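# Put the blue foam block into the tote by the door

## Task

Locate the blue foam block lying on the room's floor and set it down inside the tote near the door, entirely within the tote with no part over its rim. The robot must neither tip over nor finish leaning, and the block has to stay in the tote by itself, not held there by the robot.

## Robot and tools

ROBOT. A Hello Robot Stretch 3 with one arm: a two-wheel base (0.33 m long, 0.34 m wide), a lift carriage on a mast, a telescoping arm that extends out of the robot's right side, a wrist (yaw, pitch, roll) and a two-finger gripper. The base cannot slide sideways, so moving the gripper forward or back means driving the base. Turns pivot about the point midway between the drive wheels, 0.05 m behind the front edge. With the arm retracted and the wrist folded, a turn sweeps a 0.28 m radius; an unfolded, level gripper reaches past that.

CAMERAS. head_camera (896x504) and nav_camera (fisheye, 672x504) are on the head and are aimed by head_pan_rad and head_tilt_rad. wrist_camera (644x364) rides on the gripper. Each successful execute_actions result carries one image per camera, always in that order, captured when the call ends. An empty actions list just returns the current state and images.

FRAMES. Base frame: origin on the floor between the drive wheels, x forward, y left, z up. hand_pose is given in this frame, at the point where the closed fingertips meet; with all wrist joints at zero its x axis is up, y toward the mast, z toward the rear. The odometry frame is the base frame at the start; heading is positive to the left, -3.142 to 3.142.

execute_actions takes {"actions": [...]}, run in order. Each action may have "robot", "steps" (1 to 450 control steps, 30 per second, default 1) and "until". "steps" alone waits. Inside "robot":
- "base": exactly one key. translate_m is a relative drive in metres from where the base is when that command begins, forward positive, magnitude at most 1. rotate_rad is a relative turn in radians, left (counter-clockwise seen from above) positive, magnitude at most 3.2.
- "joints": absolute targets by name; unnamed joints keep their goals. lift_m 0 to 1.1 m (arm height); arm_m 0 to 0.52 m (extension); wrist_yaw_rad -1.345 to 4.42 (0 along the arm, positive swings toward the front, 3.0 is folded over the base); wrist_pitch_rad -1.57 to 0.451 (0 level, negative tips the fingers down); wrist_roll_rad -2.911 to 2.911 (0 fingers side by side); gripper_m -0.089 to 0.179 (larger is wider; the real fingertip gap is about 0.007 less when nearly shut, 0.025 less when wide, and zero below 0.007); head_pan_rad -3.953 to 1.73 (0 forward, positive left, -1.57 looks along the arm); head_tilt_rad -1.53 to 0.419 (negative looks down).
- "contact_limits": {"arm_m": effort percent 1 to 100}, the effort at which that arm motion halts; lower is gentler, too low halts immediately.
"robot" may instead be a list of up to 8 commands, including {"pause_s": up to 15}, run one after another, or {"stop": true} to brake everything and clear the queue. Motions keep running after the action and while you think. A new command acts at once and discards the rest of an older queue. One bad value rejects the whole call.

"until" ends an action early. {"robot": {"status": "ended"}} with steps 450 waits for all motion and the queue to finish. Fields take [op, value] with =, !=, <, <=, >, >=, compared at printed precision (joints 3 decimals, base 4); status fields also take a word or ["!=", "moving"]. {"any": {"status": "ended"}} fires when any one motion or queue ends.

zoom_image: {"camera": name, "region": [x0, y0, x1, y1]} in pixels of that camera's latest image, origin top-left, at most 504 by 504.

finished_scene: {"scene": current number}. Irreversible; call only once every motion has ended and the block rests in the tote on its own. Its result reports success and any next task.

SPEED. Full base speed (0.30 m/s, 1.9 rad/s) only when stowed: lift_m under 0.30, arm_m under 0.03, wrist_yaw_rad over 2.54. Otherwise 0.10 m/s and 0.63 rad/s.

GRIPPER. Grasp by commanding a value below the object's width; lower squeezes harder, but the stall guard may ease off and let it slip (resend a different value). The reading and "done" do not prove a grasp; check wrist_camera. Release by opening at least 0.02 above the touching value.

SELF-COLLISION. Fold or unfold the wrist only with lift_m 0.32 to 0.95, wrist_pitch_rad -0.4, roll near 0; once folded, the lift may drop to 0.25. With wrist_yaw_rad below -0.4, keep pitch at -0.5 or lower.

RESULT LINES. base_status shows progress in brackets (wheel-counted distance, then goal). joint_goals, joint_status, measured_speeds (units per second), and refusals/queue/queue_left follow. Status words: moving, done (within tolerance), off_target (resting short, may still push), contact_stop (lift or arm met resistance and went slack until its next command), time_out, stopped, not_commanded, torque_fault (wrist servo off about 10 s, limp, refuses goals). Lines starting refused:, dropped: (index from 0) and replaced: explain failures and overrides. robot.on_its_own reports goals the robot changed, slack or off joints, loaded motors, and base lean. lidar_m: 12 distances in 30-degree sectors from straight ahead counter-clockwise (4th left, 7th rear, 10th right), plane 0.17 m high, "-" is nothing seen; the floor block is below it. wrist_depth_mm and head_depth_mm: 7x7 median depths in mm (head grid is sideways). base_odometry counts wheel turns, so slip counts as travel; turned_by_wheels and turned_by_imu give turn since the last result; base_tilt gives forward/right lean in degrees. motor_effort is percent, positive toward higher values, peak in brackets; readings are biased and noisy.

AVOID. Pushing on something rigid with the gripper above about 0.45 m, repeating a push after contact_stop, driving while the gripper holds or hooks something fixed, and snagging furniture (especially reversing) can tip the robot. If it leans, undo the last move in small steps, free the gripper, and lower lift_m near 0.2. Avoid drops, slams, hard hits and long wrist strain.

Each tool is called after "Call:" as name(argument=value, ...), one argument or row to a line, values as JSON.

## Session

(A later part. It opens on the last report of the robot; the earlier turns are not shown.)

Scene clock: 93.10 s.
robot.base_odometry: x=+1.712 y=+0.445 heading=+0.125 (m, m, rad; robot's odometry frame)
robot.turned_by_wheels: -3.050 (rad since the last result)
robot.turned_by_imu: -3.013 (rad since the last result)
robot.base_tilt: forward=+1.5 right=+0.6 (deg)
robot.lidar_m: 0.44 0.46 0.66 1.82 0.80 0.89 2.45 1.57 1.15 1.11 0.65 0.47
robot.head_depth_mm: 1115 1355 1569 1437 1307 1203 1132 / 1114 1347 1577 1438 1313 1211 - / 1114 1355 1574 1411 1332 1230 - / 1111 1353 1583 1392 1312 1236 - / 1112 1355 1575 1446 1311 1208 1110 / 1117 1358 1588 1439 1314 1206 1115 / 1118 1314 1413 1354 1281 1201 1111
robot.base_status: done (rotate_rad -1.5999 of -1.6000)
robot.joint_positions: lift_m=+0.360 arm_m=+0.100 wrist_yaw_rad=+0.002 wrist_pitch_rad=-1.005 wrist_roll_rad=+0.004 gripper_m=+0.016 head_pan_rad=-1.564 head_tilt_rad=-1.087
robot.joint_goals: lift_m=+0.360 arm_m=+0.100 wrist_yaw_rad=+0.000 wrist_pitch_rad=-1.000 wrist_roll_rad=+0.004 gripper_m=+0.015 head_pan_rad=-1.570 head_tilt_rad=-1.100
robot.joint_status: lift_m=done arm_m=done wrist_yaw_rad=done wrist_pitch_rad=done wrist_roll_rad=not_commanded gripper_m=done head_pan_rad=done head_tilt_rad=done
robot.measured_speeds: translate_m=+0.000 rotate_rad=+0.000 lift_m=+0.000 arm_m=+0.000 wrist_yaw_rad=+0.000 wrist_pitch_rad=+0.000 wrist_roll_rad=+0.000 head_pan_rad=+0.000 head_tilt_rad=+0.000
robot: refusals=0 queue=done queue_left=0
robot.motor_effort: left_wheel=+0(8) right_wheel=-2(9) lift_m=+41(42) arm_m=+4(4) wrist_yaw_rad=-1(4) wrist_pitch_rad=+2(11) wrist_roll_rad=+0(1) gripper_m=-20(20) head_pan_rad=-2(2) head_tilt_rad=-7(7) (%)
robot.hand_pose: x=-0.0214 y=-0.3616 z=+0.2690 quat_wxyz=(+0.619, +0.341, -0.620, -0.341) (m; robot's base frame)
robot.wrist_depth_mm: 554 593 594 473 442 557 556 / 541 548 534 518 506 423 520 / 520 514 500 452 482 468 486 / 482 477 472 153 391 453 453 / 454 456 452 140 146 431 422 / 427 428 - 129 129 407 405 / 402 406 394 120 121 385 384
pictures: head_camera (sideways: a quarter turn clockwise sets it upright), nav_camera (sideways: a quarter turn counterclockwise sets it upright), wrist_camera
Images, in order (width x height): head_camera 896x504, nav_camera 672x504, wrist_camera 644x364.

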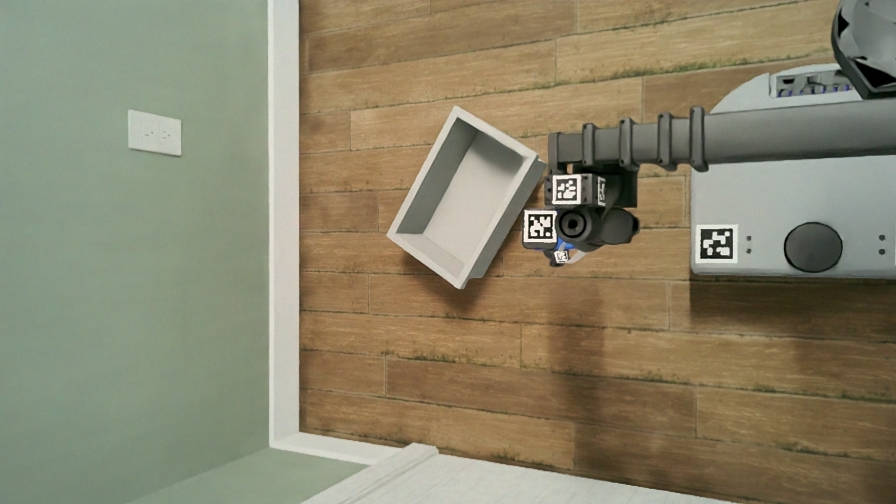

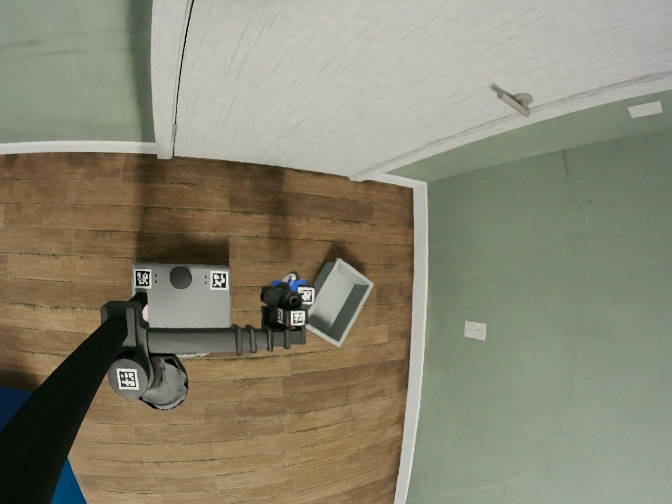

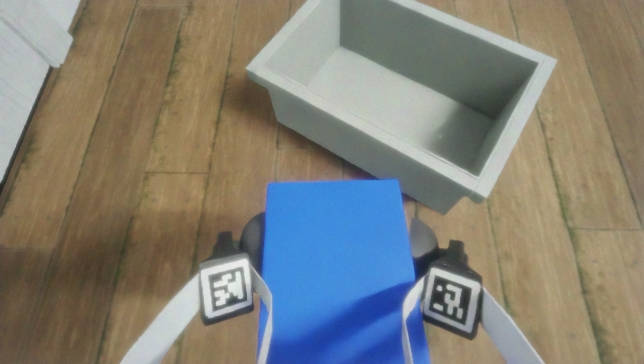

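Call:
execute_actions(
  actions=[
    {"robot":[{"joints":{"arm_m":0.39,"wrist_yaw_rad":-0.5,"wrist_pitch_rad":-1.1}},{"joints":{"lift_m":0.15}},{"joints":{"gripper_m":0.12}},{"joints":{"lift_m":0.3}}],"steps":450,"until":{"robot":{"status":"ended"}}},
  ],
)

Scene clock: 102.73 s.
robot.base_odometry: x=+1.712 y=+0.445 heading=+0.125 (m, m, rad; robot's odometry frame)
robot.turned_by_wheels: +0.000 (rad since the last result)
robot.turned_by_imu: -0.001 (rad since the last result)
robot.base_tilt: forward=+1.6 right=+0.5 (deg)
robot.lidar_m: 0.45 0.46 0.66 1.81 0.80 0.89 2.45 1.57 1.15 1.10 0.65 0.47
robot.head_depth_mm: 1114 1348 1572 1441 1307 1196 1136 / 1118 1360 1578 1446 1309 1219 - / 1112 1357 1585 1397 1302 1234 - / 1113 1352 1581 1380 1315 1233 - / 1120 1354 1581 1446 1308 1204 1116 / 1115 1356 1587 1447 1313 1203 1112 / 1116 1317 1413 1354 1281 1197 1113
robot.base_status: done (rotate_rad -1.5999 of -1.6000)
robot.joint_positions: lift_m=+0.300 arm_m=+0.390 wrist_yaw_rad=-0.498 wrist_pitch_rad=-1.104 wrist_roll_rad=+0.004 gripper_m=+0.120 head_pan_rad=-1.564 head_tilt_rad=-1.087
robot.joint_goals: lift_m=+0.300 arm_m=+0.390 wrist_yaw_rad=-0.500 wrist_pitch_rad=-1.100 wrist_roll_rad=+0.004 gripper_m=+0.120 head_pan_rad=-1.570 head_tilt_rad=-1.100
robot.joint_status: lift_m=done arm_m=done wrist_yaw_rad=done wrist_pitch_rad=done wrist_roll_rad=not_commanded gripper_m=done head_pan_rad=done head_tilt_rad=done
robot.measured_speeds: translate_m=+0.000 rotate_rad=+0.000 lift_m=+0.000 arm_m=+0.000 wrist_yaw_rad=+0.000 wrist_pitch_rad=+0.000 wrist_roll_rad=+0.000 head_pan_rad=+0.000 head_tilt_rad=+0.000
robot: refusals=0 queue=done queue_left=0
robot.motor_effort: left_wheel=+0(1) right_wheel=-2(2) lift_m=+41(43) arm_m=+5(4) wrist_yaw_rad=-1(4) wrist_pitch_rad=+1(1) wrist_roll_rad=+0(0) gripper_m=+1(93) head_pan_rad=-2(3) head_tilt_rad=-7(6) (%)
robot.hand_pose: x=-0.0664 y=-0.6169 z=+0.1986 quat_wxyz=(+0.491, +0.210, -0.676, -0.509) (m; robot's base frame)
robot.wrist_depth_mm: 456 456 443 442 441 427 428 / 437 436 426 423 416 405 409 / 410 408 278 286 268 391 387 / 395 393 322 367 346 298 362 / 372 372 358 359 356 299 344 / 356 361 348 304 339 - 329 / 346 240 306 295 330 323 320
pictures: head_camera (sideways: a quarter turn clockwise sets it upright), nav_camera (sideways: a quarter turn counterclockwise sets it upright), wrist_camera
Images, in order (width x height): head_camera 896x504, nav_camera 672x504, wrist_camera 644x364.

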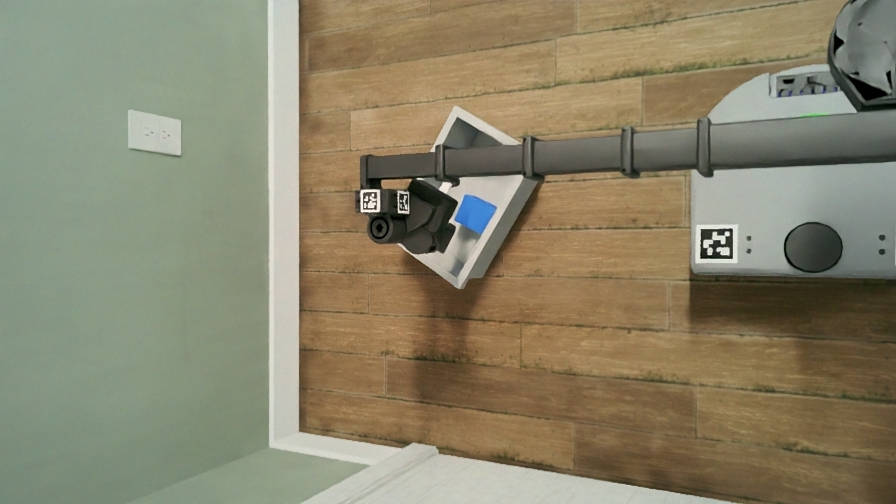

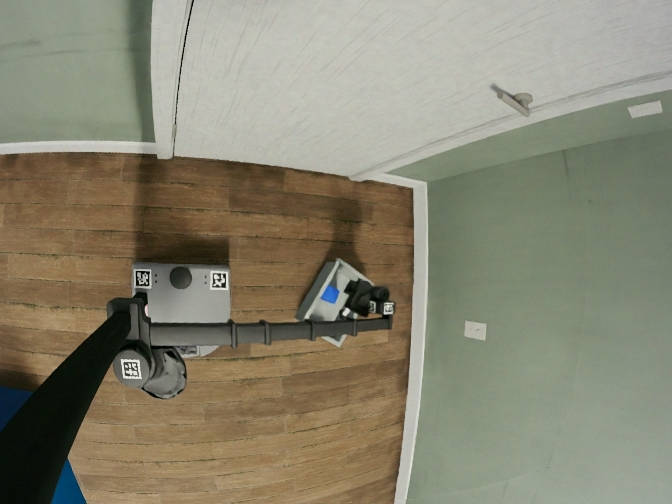

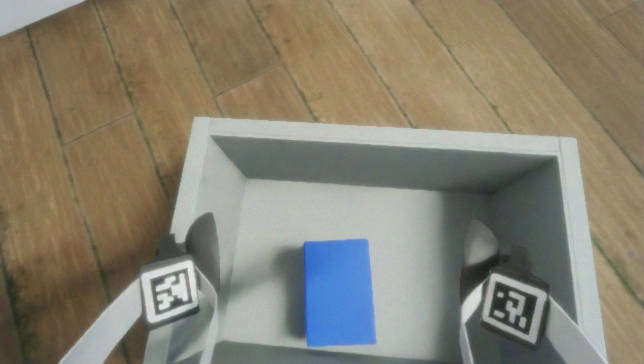

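Call:
finished_scene(
  scene=2,
)

The scene is finished: the task was done.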